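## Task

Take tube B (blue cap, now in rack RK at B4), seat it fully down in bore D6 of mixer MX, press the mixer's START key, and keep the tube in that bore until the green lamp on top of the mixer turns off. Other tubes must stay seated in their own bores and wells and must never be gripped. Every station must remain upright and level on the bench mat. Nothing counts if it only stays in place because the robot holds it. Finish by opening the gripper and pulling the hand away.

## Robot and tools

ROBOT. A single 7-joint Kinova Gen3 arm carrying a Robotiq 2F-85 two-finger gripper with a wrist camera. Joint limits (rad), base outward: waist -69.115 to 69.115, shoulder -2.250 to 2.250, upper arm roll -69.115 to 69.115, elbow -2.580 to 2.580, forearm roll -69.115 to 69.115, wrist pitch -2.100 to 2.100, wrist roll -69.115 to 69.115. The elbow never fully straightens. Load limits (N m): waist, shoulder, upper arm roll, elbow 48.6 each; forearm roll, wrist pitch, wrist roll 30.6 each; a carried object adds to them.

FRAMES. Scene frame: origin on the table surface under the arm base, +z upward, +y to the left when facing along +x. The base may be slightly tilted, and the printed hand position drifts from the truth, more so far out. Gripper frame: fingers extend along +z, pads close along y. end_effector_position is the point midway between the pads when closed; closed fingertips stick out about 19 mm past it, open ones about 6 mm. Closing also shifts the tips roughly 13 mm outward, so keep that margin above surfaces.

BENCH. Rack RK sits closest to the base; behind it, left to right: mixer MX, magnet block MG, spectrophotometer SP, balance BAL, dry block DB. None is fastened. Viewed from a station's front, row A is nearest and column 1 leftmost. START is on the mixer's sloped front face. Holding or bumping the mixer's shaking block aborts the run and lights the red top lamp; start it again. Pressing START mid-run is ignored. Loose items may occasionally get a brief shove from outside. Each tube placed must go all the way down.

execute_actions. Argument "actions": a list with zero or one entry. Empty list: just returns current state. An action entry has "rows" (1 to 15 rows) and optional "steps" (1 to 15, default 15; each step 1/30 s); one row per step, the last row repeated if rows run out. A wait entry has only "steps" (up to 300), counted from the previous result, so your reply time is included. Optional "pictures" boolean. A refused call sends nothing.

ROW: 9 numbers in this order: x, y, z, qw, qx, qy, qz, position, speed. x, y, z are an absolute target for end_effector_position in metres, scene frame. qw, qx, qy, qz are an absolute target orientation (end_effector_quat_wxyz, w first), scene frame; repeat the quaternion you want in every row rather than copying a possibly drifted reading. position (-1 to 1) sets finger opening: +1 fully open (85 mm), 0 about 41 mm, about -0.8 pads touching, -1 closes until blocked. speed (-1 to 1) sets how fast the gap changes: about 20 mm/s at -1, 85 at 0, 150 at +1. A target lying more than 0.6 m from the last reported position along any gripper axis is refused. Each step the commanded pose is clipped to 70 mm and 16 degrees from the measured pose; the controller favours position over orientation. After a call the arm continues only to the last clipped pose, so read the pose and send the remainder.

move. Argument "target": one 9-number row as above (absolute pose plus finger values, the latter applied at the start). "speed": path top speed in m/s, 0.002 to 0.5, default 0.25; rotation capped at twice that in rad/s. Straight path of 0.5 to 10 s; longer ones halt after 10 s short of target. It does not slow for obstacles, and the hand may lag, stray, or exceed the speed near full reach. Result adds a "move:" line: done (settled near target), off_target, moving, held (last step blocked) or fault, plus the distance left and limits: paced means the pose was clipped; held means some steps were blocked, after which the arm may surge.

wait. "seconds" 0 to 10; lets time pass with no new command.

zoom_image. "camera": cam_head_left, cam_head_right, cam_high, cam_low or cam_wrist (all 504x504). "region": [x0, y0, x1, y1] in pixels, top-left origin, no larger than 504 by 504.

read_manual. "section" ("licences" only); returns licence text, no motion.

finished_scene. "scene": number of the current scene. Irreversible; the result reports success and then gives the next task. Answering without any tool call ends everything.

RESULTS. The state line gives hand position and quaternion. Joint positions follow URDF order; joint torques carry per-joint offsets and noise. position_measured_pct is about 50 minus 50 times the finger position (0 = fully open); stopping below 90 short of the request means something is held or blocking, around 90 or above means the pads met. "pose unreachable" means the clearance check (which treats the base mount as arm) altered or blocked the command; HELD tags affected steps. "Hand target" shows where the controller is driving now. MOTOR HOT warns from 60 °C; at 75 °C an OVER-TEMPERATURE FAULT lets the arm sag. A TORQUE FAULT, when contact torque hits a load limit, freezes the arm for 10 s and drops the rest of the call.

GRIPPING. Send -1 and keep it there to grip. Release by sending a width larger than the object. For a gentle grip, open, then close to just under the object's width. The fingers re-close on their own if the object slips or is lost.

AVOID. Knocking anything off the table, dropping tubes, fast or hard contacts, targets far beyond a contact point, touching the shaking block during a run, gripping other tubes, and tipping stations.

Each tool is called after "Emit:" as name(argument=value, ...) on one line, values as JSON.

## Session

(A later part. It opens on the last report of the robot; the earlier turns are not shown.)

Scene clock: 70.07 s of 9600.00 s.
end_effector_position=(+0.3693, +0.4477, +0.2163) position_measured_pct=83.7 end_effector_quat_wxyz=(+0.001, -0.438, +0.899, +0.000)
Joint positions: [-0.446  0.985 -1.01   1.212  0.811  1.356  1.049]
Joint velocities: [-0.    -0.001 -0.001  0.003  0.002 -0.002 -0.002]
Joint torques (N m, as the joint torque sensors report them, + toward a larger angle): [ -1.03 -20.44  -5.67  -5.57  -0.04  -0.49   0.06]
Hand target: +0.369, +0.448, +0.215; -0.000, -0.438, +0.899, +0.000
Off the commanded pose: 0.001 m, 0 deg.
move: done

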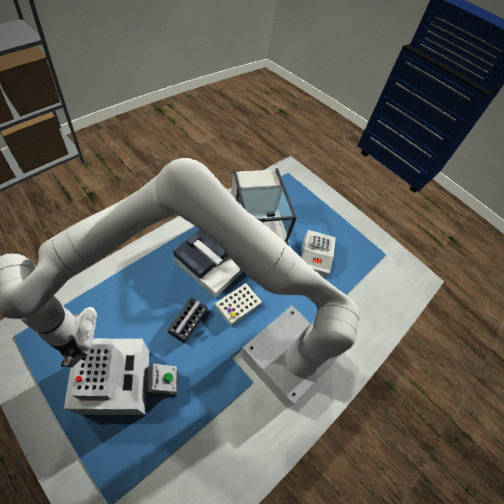

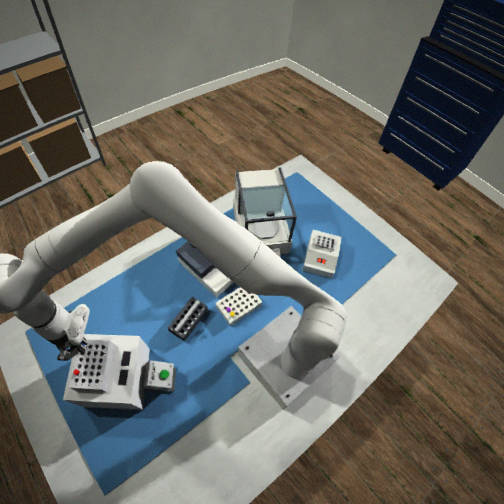

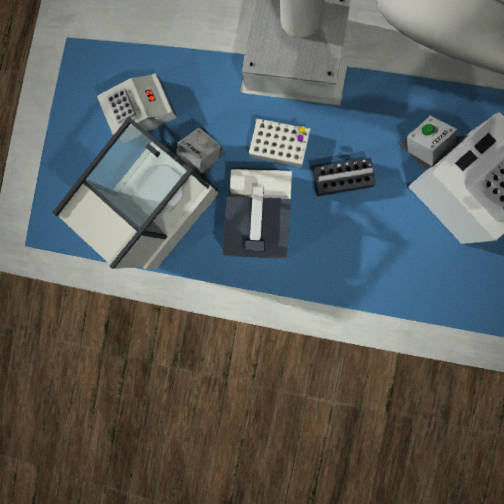

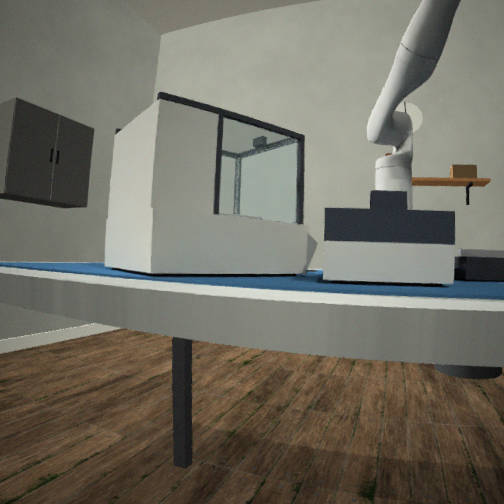

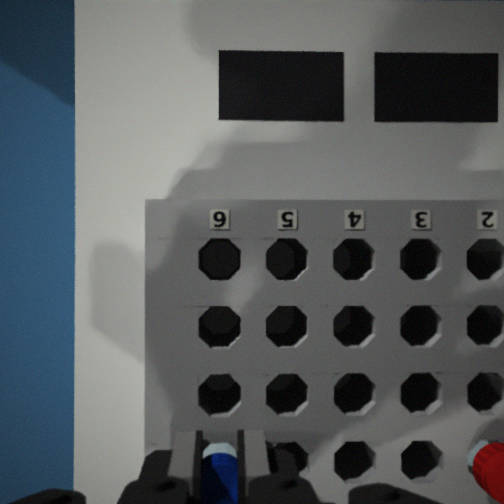

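Emit:
execute_actions(actions=[{"rows": [[0.3693, 0.4477, 0.217, 0, -0.438, 0.899, 0, -0.4, 0]], "steps": 15}], pictures=false)

Emit:
move(target=[0.3693, 0.4477, 0.26, 0, -0.438, 0.899, 0, -0.4, 0], speed=0.05)

Scene clock: 73.47 s of 9600.00 s.
end_effector_position=(+0.3693, +0.4477, +0.2170) position_measured_pct=69.8 end_effector_quat_wxyz=(+0.000, -0.438, +0.899, -0.000)
Joint positions: [-0.446  0.985 -1.011  1.209  0.809  1.359  1.051]
Joint velocities: [ 0.     0.    -0.    -0.001 -0.     0.    -0.001]
Joint torques (N m, as the joint torque sensors report them, + toward a larger angle): [ -0.63 -21.72  -5.52  -5.77   0.1    0.53  -0.02]
Hand target: +0.369, +0.448, +0.217; +0.000, -0.438, +0.899, -0.000
Off the commanded pose: 0.000 m, 0 deg.
Steps of this call (steps 1 to 87: nothing new was sent; steps 88 to 102: all 15 steps of this action). Readings (end_effector_position | what the end effector reports):
88: (+0.3694, +0.4477, +0.2165) | position_measured_pct=83.7
89: (+0.3694, +0.4477, +0.2167) | position_measured_pct=83.3
91: (+0.3694, +0.4477, +0.2170) | position_measured_pct=78.6
95: (+0.3693, +0.4477, +0.2170) | position_measured_pct=70.6
102: the state above

Scene clock: 74.90 s of 9600.00 s.
end_effector_position=(+0.3693, +0.4476, +0.2599) position_measured_pct=69.8 end_effector_quat_wxyz=(-0.000, -0.438, +0.899, -0.000)
Joint positions: [-0.453  0.938 -1.032  1.146  0.774  1.445  1.083]
Joint velocities: [-0.001 -0.001 -0.001 -0.004 -0.001  0.003  0.003]
Joint torques (N m, as the joint torque sensors report them, + toward a larger angle): [ -0.2  -21.7   -4.52  -6.41  -0.09  -0.01  -0.03]
Hand target: +0.369, +0.448, +0.260; +0.000, -0.438, +0.899, -0.000
Off the commanded pose: 0.000 m, 0 deg.
move: done

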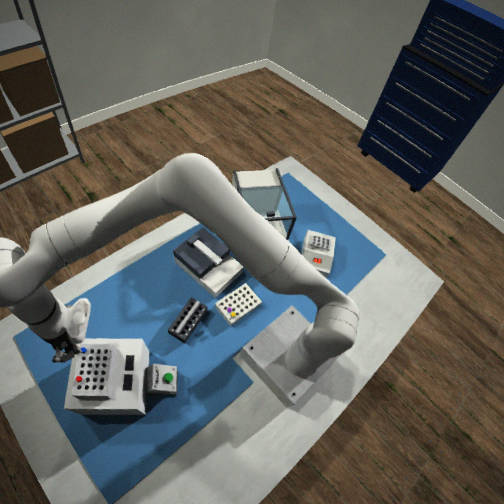

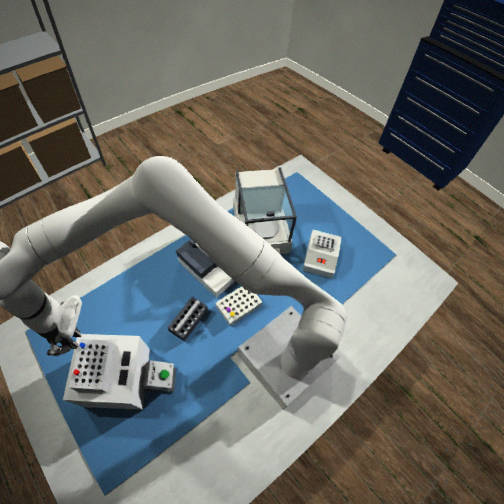

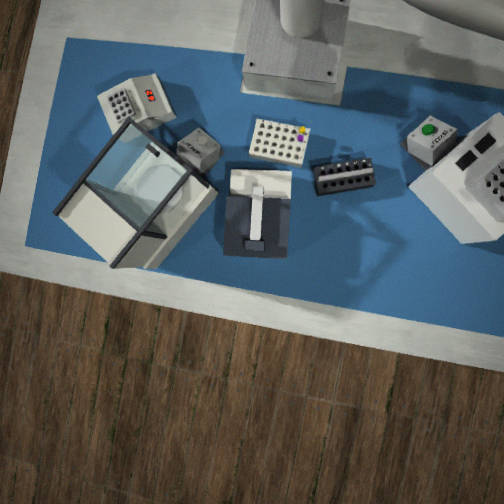

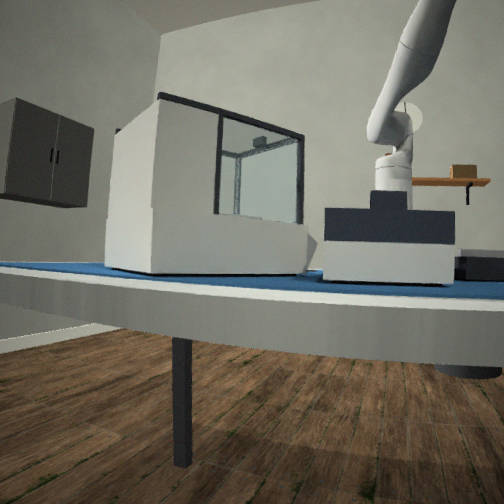

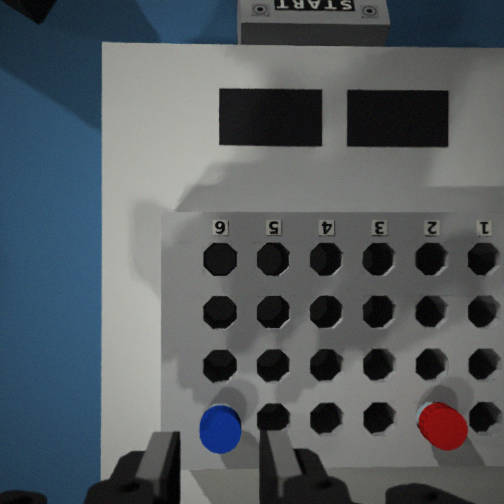

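Emit:
execute_actions(actions=[{"rows": [[0.3693, 0.4477, 0.26, 0, -0.438, 0.899, 0, -1, 0]], "steps": 15}], pictures=false)

Emit:
move(target=[0.3693, 0.4477, 0.216, 0, -0.438, 0.899, 0, -1, 0], speed=0.03)

Scene clock: 79.07 s of 9600.00 s.
end_effector_position=(+0.3693, +0.4477, +0.2600) position_measured_pct=91.7 end_effector_quat_wxyz=(+0.000, -0.438, +0.899, +0.000)
Joint positions: [-0.453  0.938 -1.032  1.145  0.774  1.446  1.083]
Joint velocities: [-0.001  0.    -0.001 -0.001  0.001 -0.    -0.001]
Joint torques (N m, as the joint torque sensors report them, + toward a larger angle): [ -0.13 -22.    -4.92  -6.05   0.09  -0.24   0.04]
Hand target: +0.369, +0.448, +0.260; +0.000, -0.438, +0.899, -0.000
Off the commanded pose: 0.000 m, 0 deg.
Steps of this call (steps 1 to 110: nothing new was sent; steps 111 to 125: all 15 steps of this action). Readings (end_effector_position | what the end effector reports):
111: (+0.3693, +0.4476, +0.2600) | position_measured_pct=69.8
112: (+0.3693, +0.4477, +0.2600) | position_measured_pct=70.6
114: (+0.3693, +0.4477, +0.2600) | position_measured_pct=74.6
118: (+0.3693, +0.4477, +0.2600) | position_measured_pct=86.1
125: the state above

Scene clock: 81.00 s of 9600.00 s.
end_effector_position=(+0.3703, +0.4490, +0.2272) position_measured_pct=91.7 end_effector_quat_wxyz=(+0.006, -0.438, +0.899, +0.001)
Joint positions: [-0.444  0.97  -1.019  1.207  0.81   1.365  1.05 ]
Joint velocities: [ 0.001 -0.    -0.004  0.004  0.006 -0.003 -0.002]
Joint torques (N m, as the joint torque sensors report them, + toward a larger angle): [-1.38 -8.5  -0.94 -3.37  0.88 -3.44  0.07]
Hand target: +0.369, +0.448, +0.216; -0.000, -0.438, +0.899, +0.000
Off the commanded pose: 0.011 m, 1 deg.
move: off_target

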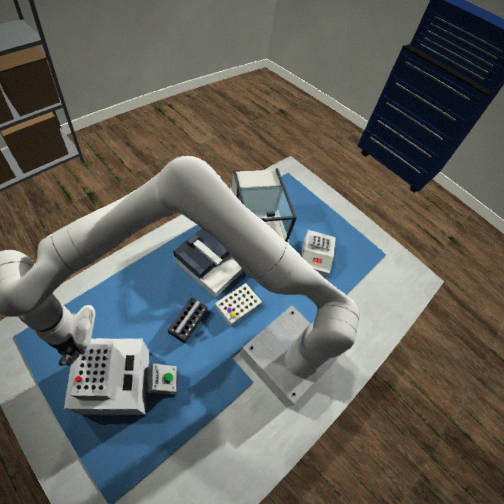

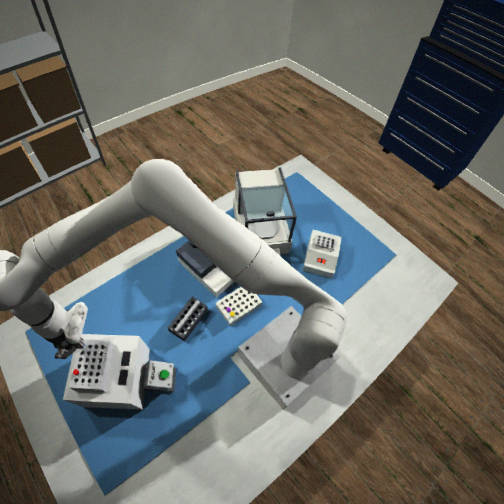

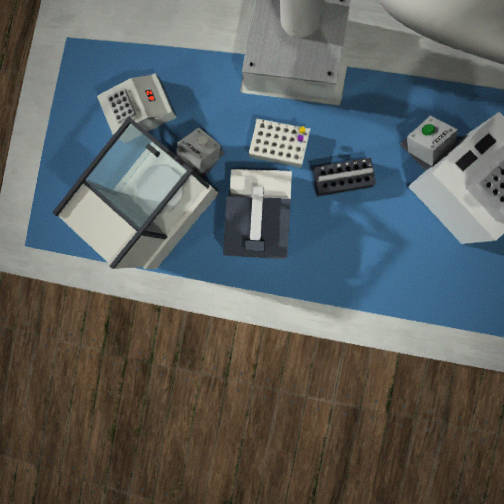

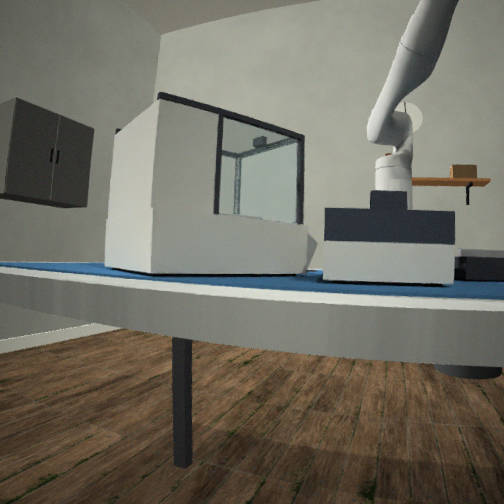

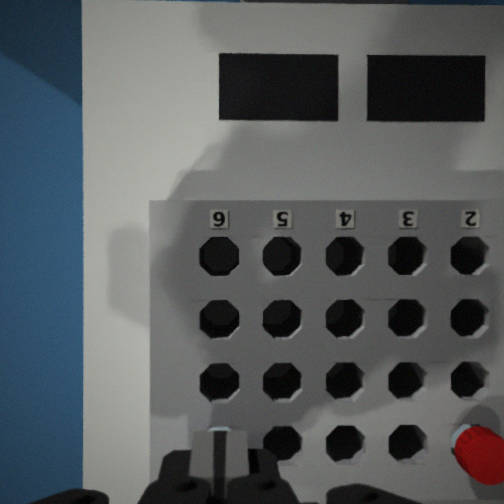

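Emit:
move(target=[0.3693, 0.4477, 0.27, 0, -0.438, 0.899, 0, -1, 0], speed=0.08)

Emit:
move(target=[0.205, 0.312, 0.25, 0, -0.438, 0.899, 0, -1, 0], speed=0.15)

Scene clock: 85.63 s of 9600.00 s.
end_effector_position=(+0.3693, +0.4476, +0.2699) position_measured_pct=91.7 end_effector_quat_wxyz=(+0.000, -0.438, +0.899, -0.000)
Joint positions: [-0.455  0.929 -1.038  1.129  0.768  1.467  1.09 ]
Joint velocities: [-0.002 -0.001 -0.001 -0.003 -0.     0.003  0.   ]
Joint torques (N m, as the joint torque sensors report them, + toward a larger angle): [ -0.13 -22.2   -5.36  -6.64  -0.22   0.01   0.18]
Hand target: +0.369, +0.448, +0.270; +0.000, -0.438, +0.899, -0.000
Off the commanded pose: 0.000 m, 0 deg.
move: done

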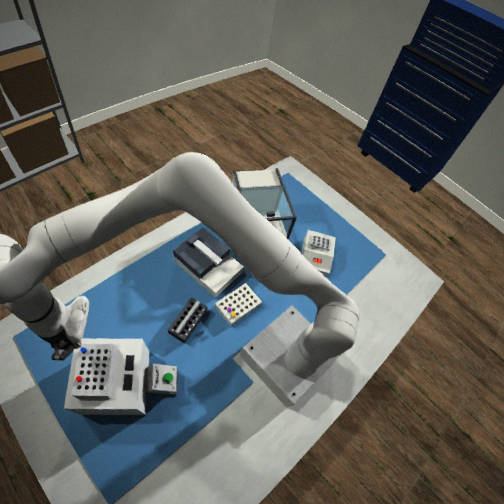

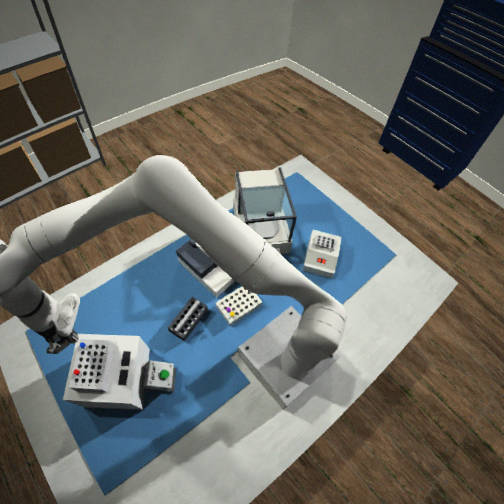

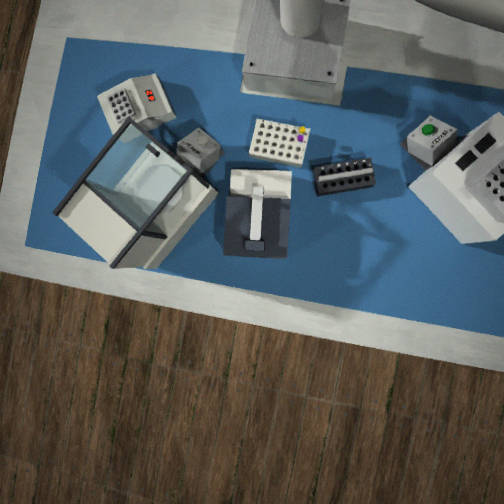

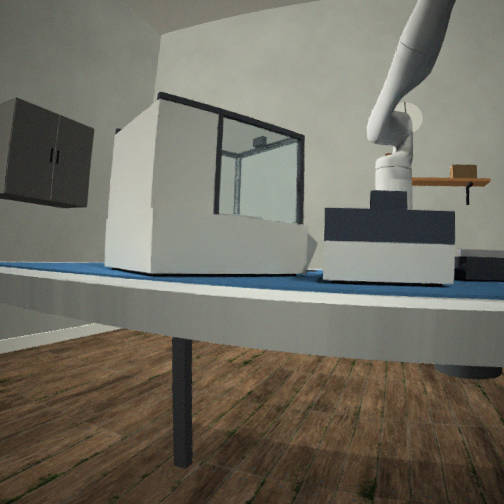

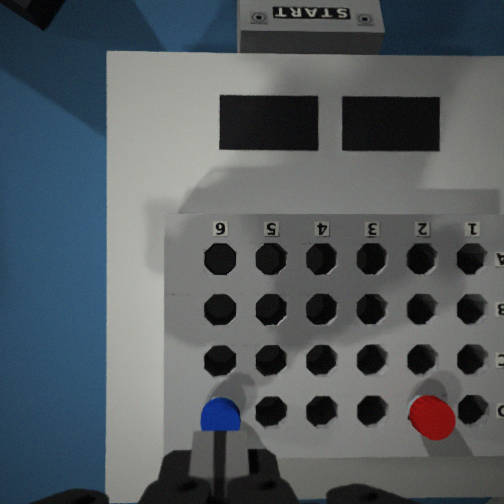

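Scene clock: 87.50 s of 9600.00 s.
end_effector_position=(+0.2046, +0.3124, +0.2496) position_measured_pct=91.7 end_effector_quat_wxyz=(-0.001, -0.439, +0.899, +0.001)
Joint positions: [-0.203  0.611 -1.212  1.927  0.653  1.085  0.754]
Joint velocities: [ 0.008 -0.009 -0.004  0.006 -0.    -0.004 -0.001]
Joint torques (N m, as the joint torque sensors report them, + toward a larger angle): [ -0.08 -12.19  -3.77  -6.08  -0.13   0.02   0.09]
Hand target: +0.205, +0.312, +0.250; -0.000, -0.439, +0.899, +0.000
Off the commanded pose: 0.001 m, 0 deg.
move: done

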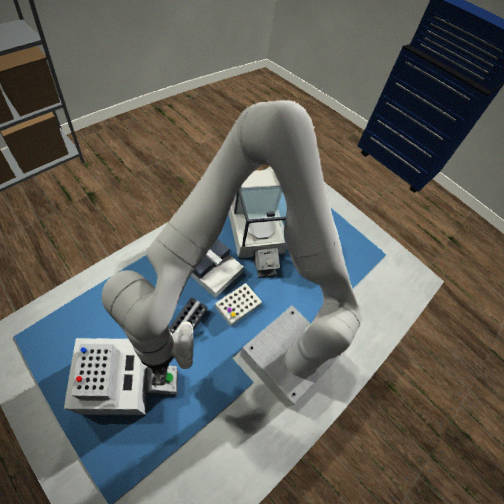

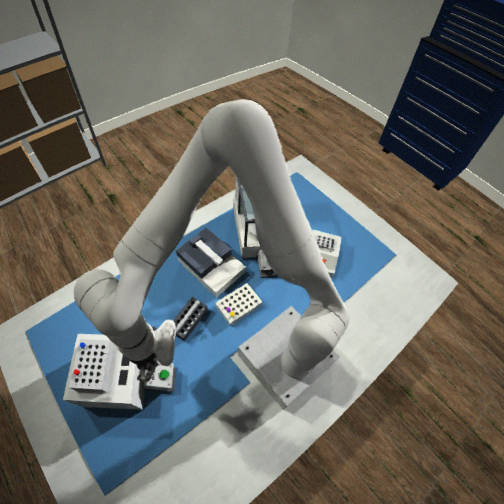

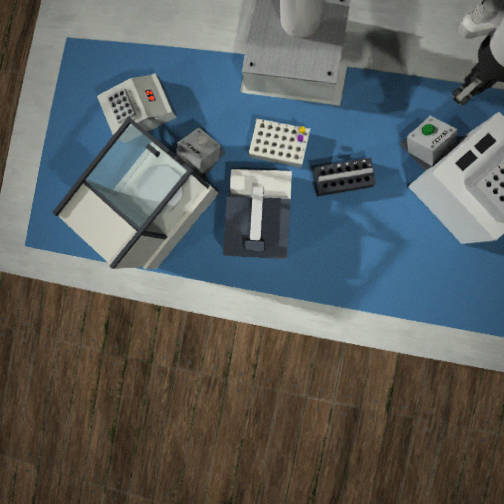

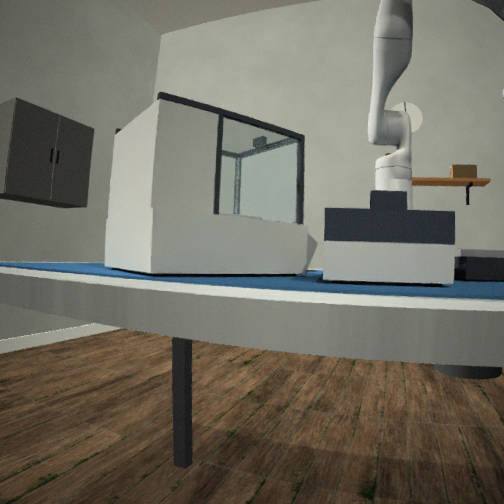

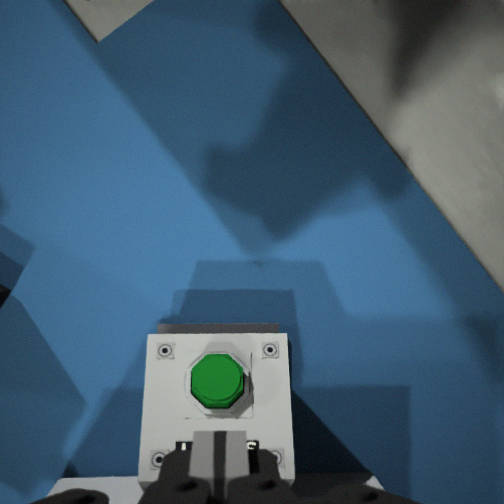

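Emit:
move(target=[0.207, 0.3145, 0.135, 0, -0.438, 0.899, 0, -1, 0], speed=0.1)

Emit:
move(target=[0.207, 0.3145, 0.112, 0, -0.438, 0.899, 0, -1, 0], speed=0.02)

Scene clock: 94.73 s of 9600.00 s.
end_effector_position=(+0.2070, +0.3146, +0.1353) position_measured_pct=91.7 end_effector_quat_wxyz=(-0.000, -0.438, +0.899, +0.001)
Joint positions: [-0.355  0.804 -0.994  2.049  0.94   0.846  0.529]
Joint velocities: [-0.006  0.005  0.002 -0.     0.001 -0.003 -0.004]
Joint torques (N m, as the joint torque sensors report them, + toward a larger angle): [ -0.34 -14.    -4.34  -3.65  -0.01  -0.37   0.05]
Hand target: +0.207, +0.315, +0.135; -0.000, -0.438, +0.899, +0.001
Off the commanded pose: 0.000 m, 0 deg.
move: done

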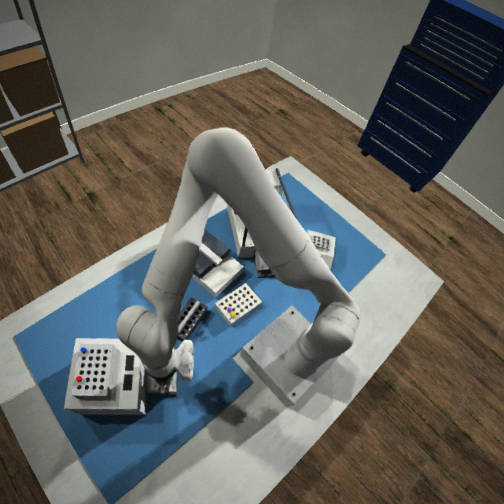

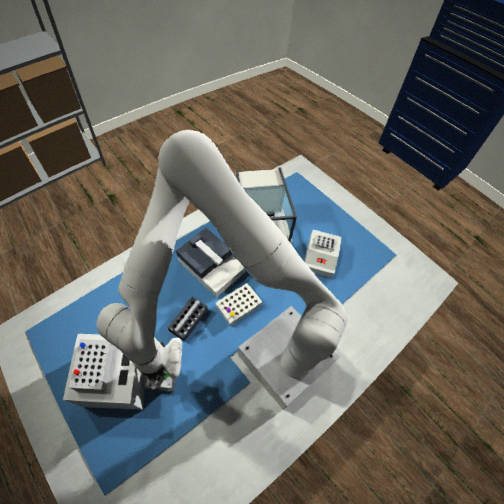

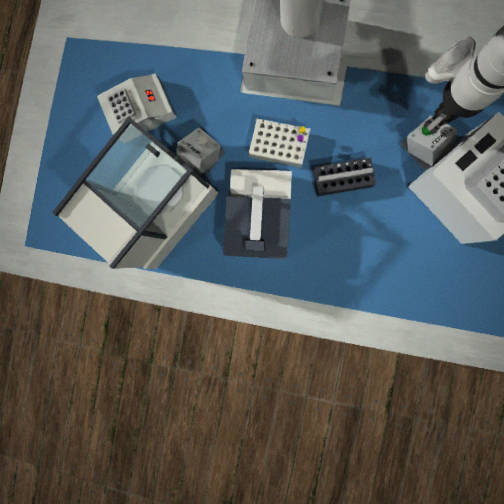

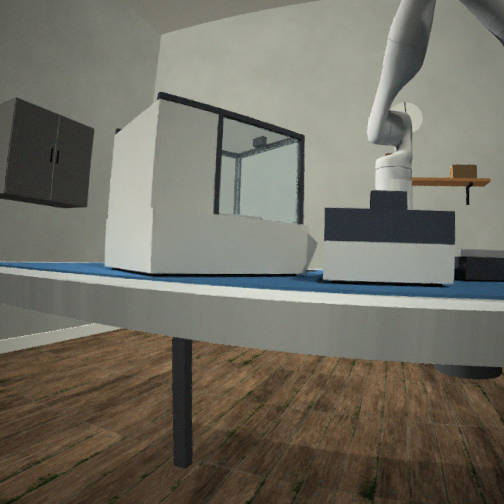

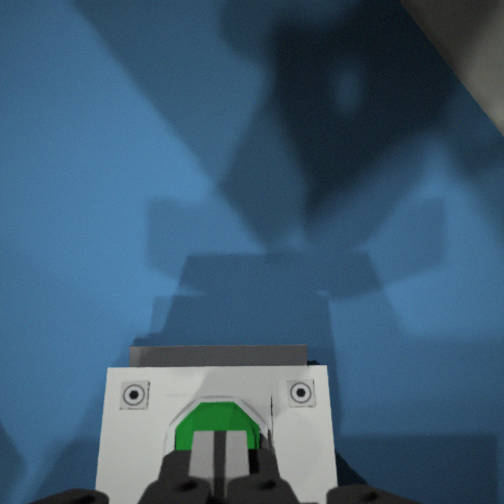

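Scene clock: 96.13 s of 9600.00 s.
end_effector_position=(+0.2068, +0.3150, +0.1157) position_measured_pct=91.7 end_effector_quat_wxyz=(+0.003, -0.439, +0.899, -0.000)
Joint positions: [-0.387  0.837 -0.951  2.064  1.005  0.807  0.475]
Joint velocities: [-0.003 -0.001  0.     0.005  0.007 -0.001 -0.008]
Joint torques (N m, as the joint torque sensors report them, + toward a larger angle): [-0.98 -7.26 -1.2  -4.69  1.66 -1.91  0.02]
Hand target: +0.207, +0.315, +0.112; -0.000, -0.438, +0.899, +0.000
Off the commanded pose: 0.004 m, 0 deg.
move: off_target

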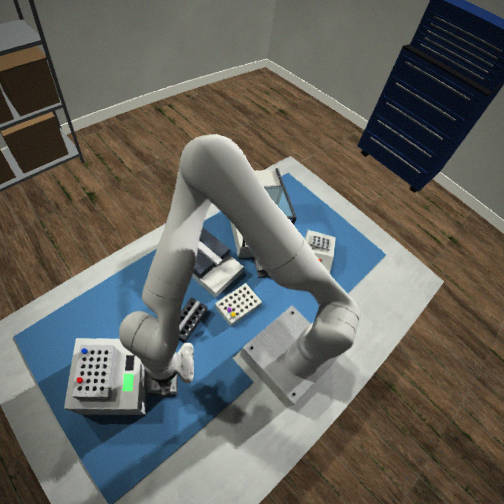

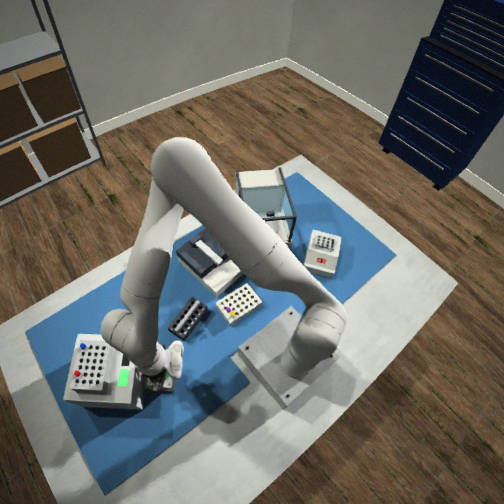

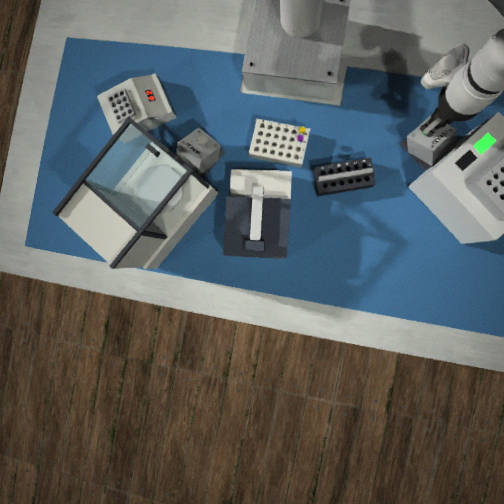

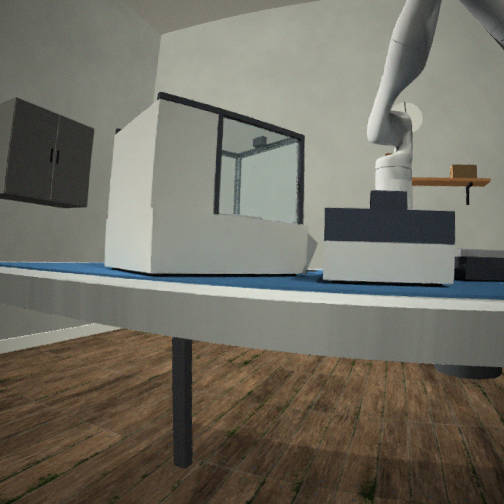

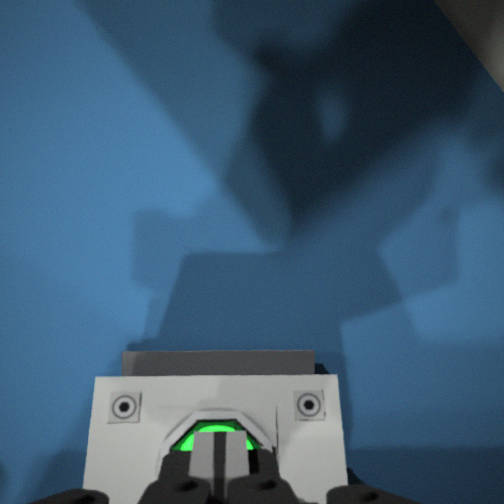

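Green lamp is on. Move clear.

Emit:
move(target=[0.25, 0.2, 0.33, 0, -0.438, 0.899, 0, 1, 0], speed=0.12)

Emit:
wait(seconds=10)

Scene clock: 101.07 s of 9600.00 s.
end_effector_position=(+0.2504, +0.1996, +0.3297) position_measured_pct=0.0 end_effector_quat_wxyz=(+0.000, -0.438, +0.899, -0.002)
Joint positions: [ 0.39   0.393 -1.456  1.926  0.426  1.21   1.226]
Joint velocities: [ 0.011 -0.003 -0.002  0.001 -0.001  0.     0.002]
Joint torques (N m, as the joint torque sensors report them, + toward a larger angle): [ 0.44 -7.7  -2.94 -7.38 -0.09 -0.08  0.27]
Hand target: +0.251, +0.199, +0.330; +0.000, -0.438, +0.899, -0.002
Off the commanded pose: 0.001 m, 0 deg.
move: done

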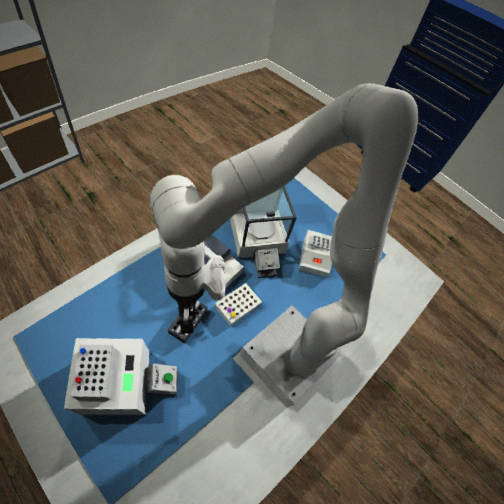

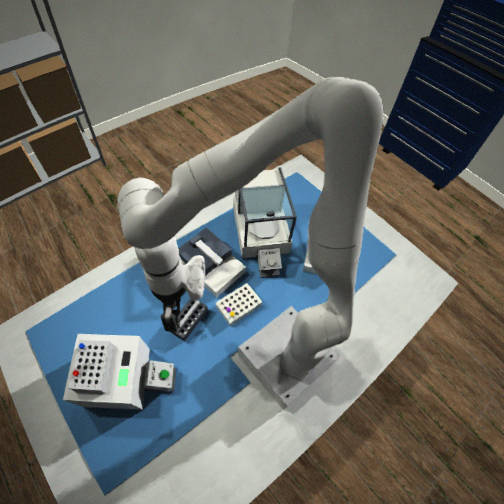

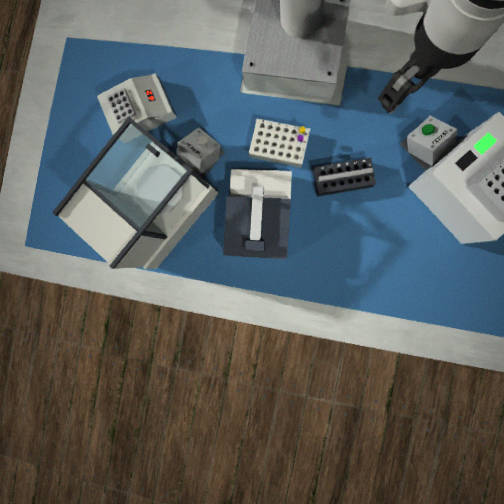

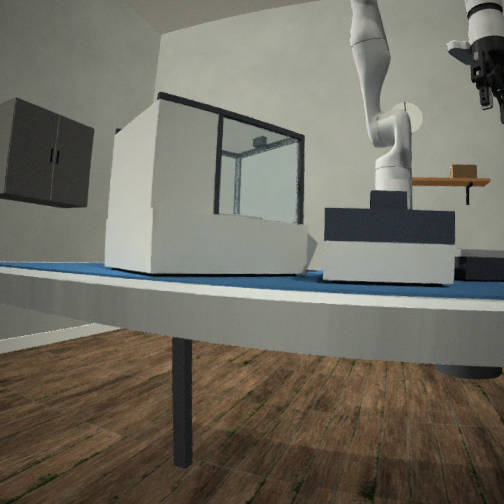

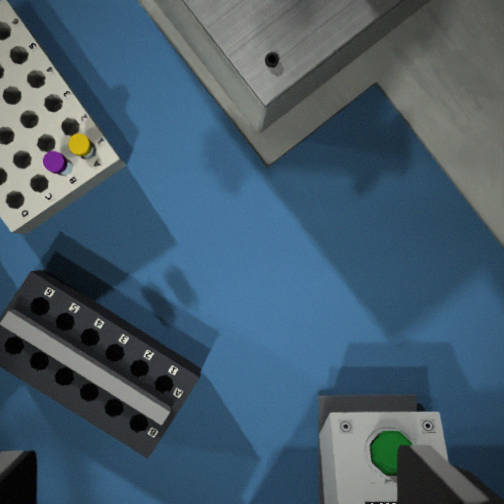

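Scene clock: 111.07 s of 9600.00 s.
end_effector_position=(+0.2506, +0.1993, +0.3298) position_measured_pct=0.0 end_effector_quat_wxyz=(+0.000, -0.438, +0.899, -0.002)
Joint positions: [ 0.391  0.393 -1.456  1.926  0.426  1.21   1.226]
Joint velocities: [-0.001  0.    -0.     0.001 -0.    -0.     0.001]
Joint torques (N m, as the joint torque sensors report them, + toward a larger angle): [-0.59 -7.5  -2.97 -7.6   0.33  0.13  0.22]
Hand target: +0.251, +0.199, +0.330; +0.000, -0.438, +0.899, -0.002
Off the commanded pose: 0.001 m, 0 deg.
Steps of this call (steps 1 to 300: nothing new was sent). Readings (end_effector_position | what the end effector reports):
1: (+0.2504, +0.1995, +0.3297) | position_measured_pct=0.0
2: (+0.2505, +0.1995, +0.3297) | position_measured_pct=0.0
4: (+0.2505, +0.1994, +0.3298) | position_measured_pct=0.0
8: (+0.2506, +0.1993, +0.3298) | position_measured_pct=0.0
300: the state above

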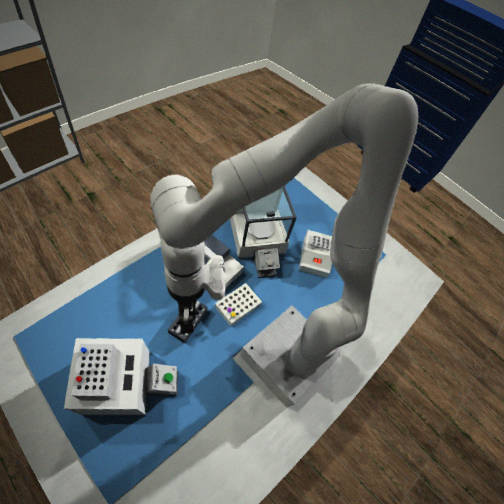

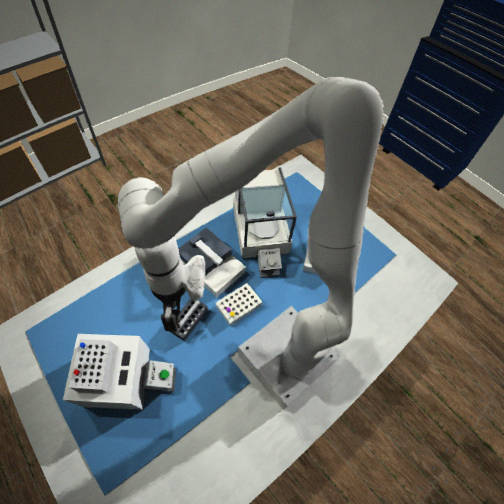

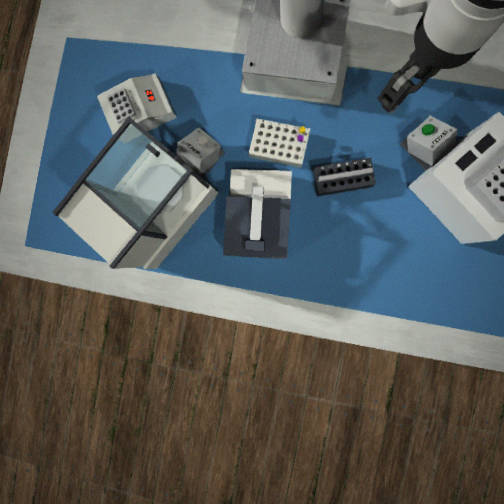

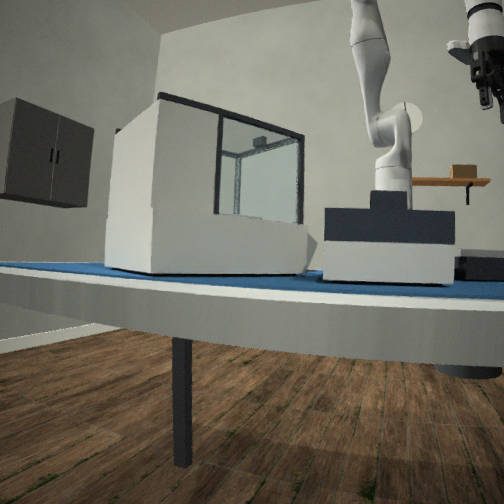

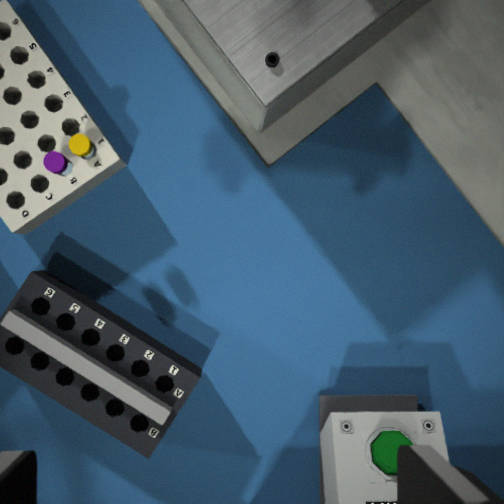

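Emit:
zoom_image(camera="cam_head_left", region=[50, 320, 190, 430])

Region (50, 320, 190, 430) of cam_head_left's 504x504 image, scaled by 3.600, with more detail than that image has; it fills the top 396 rows of this view, and the rest is white.

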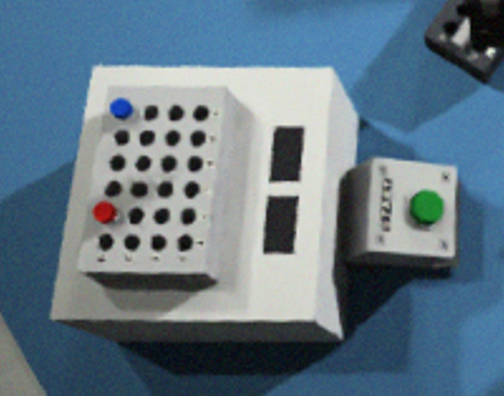

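Emit:
finished_scene(scene=1)

The scene is finished: the task was done.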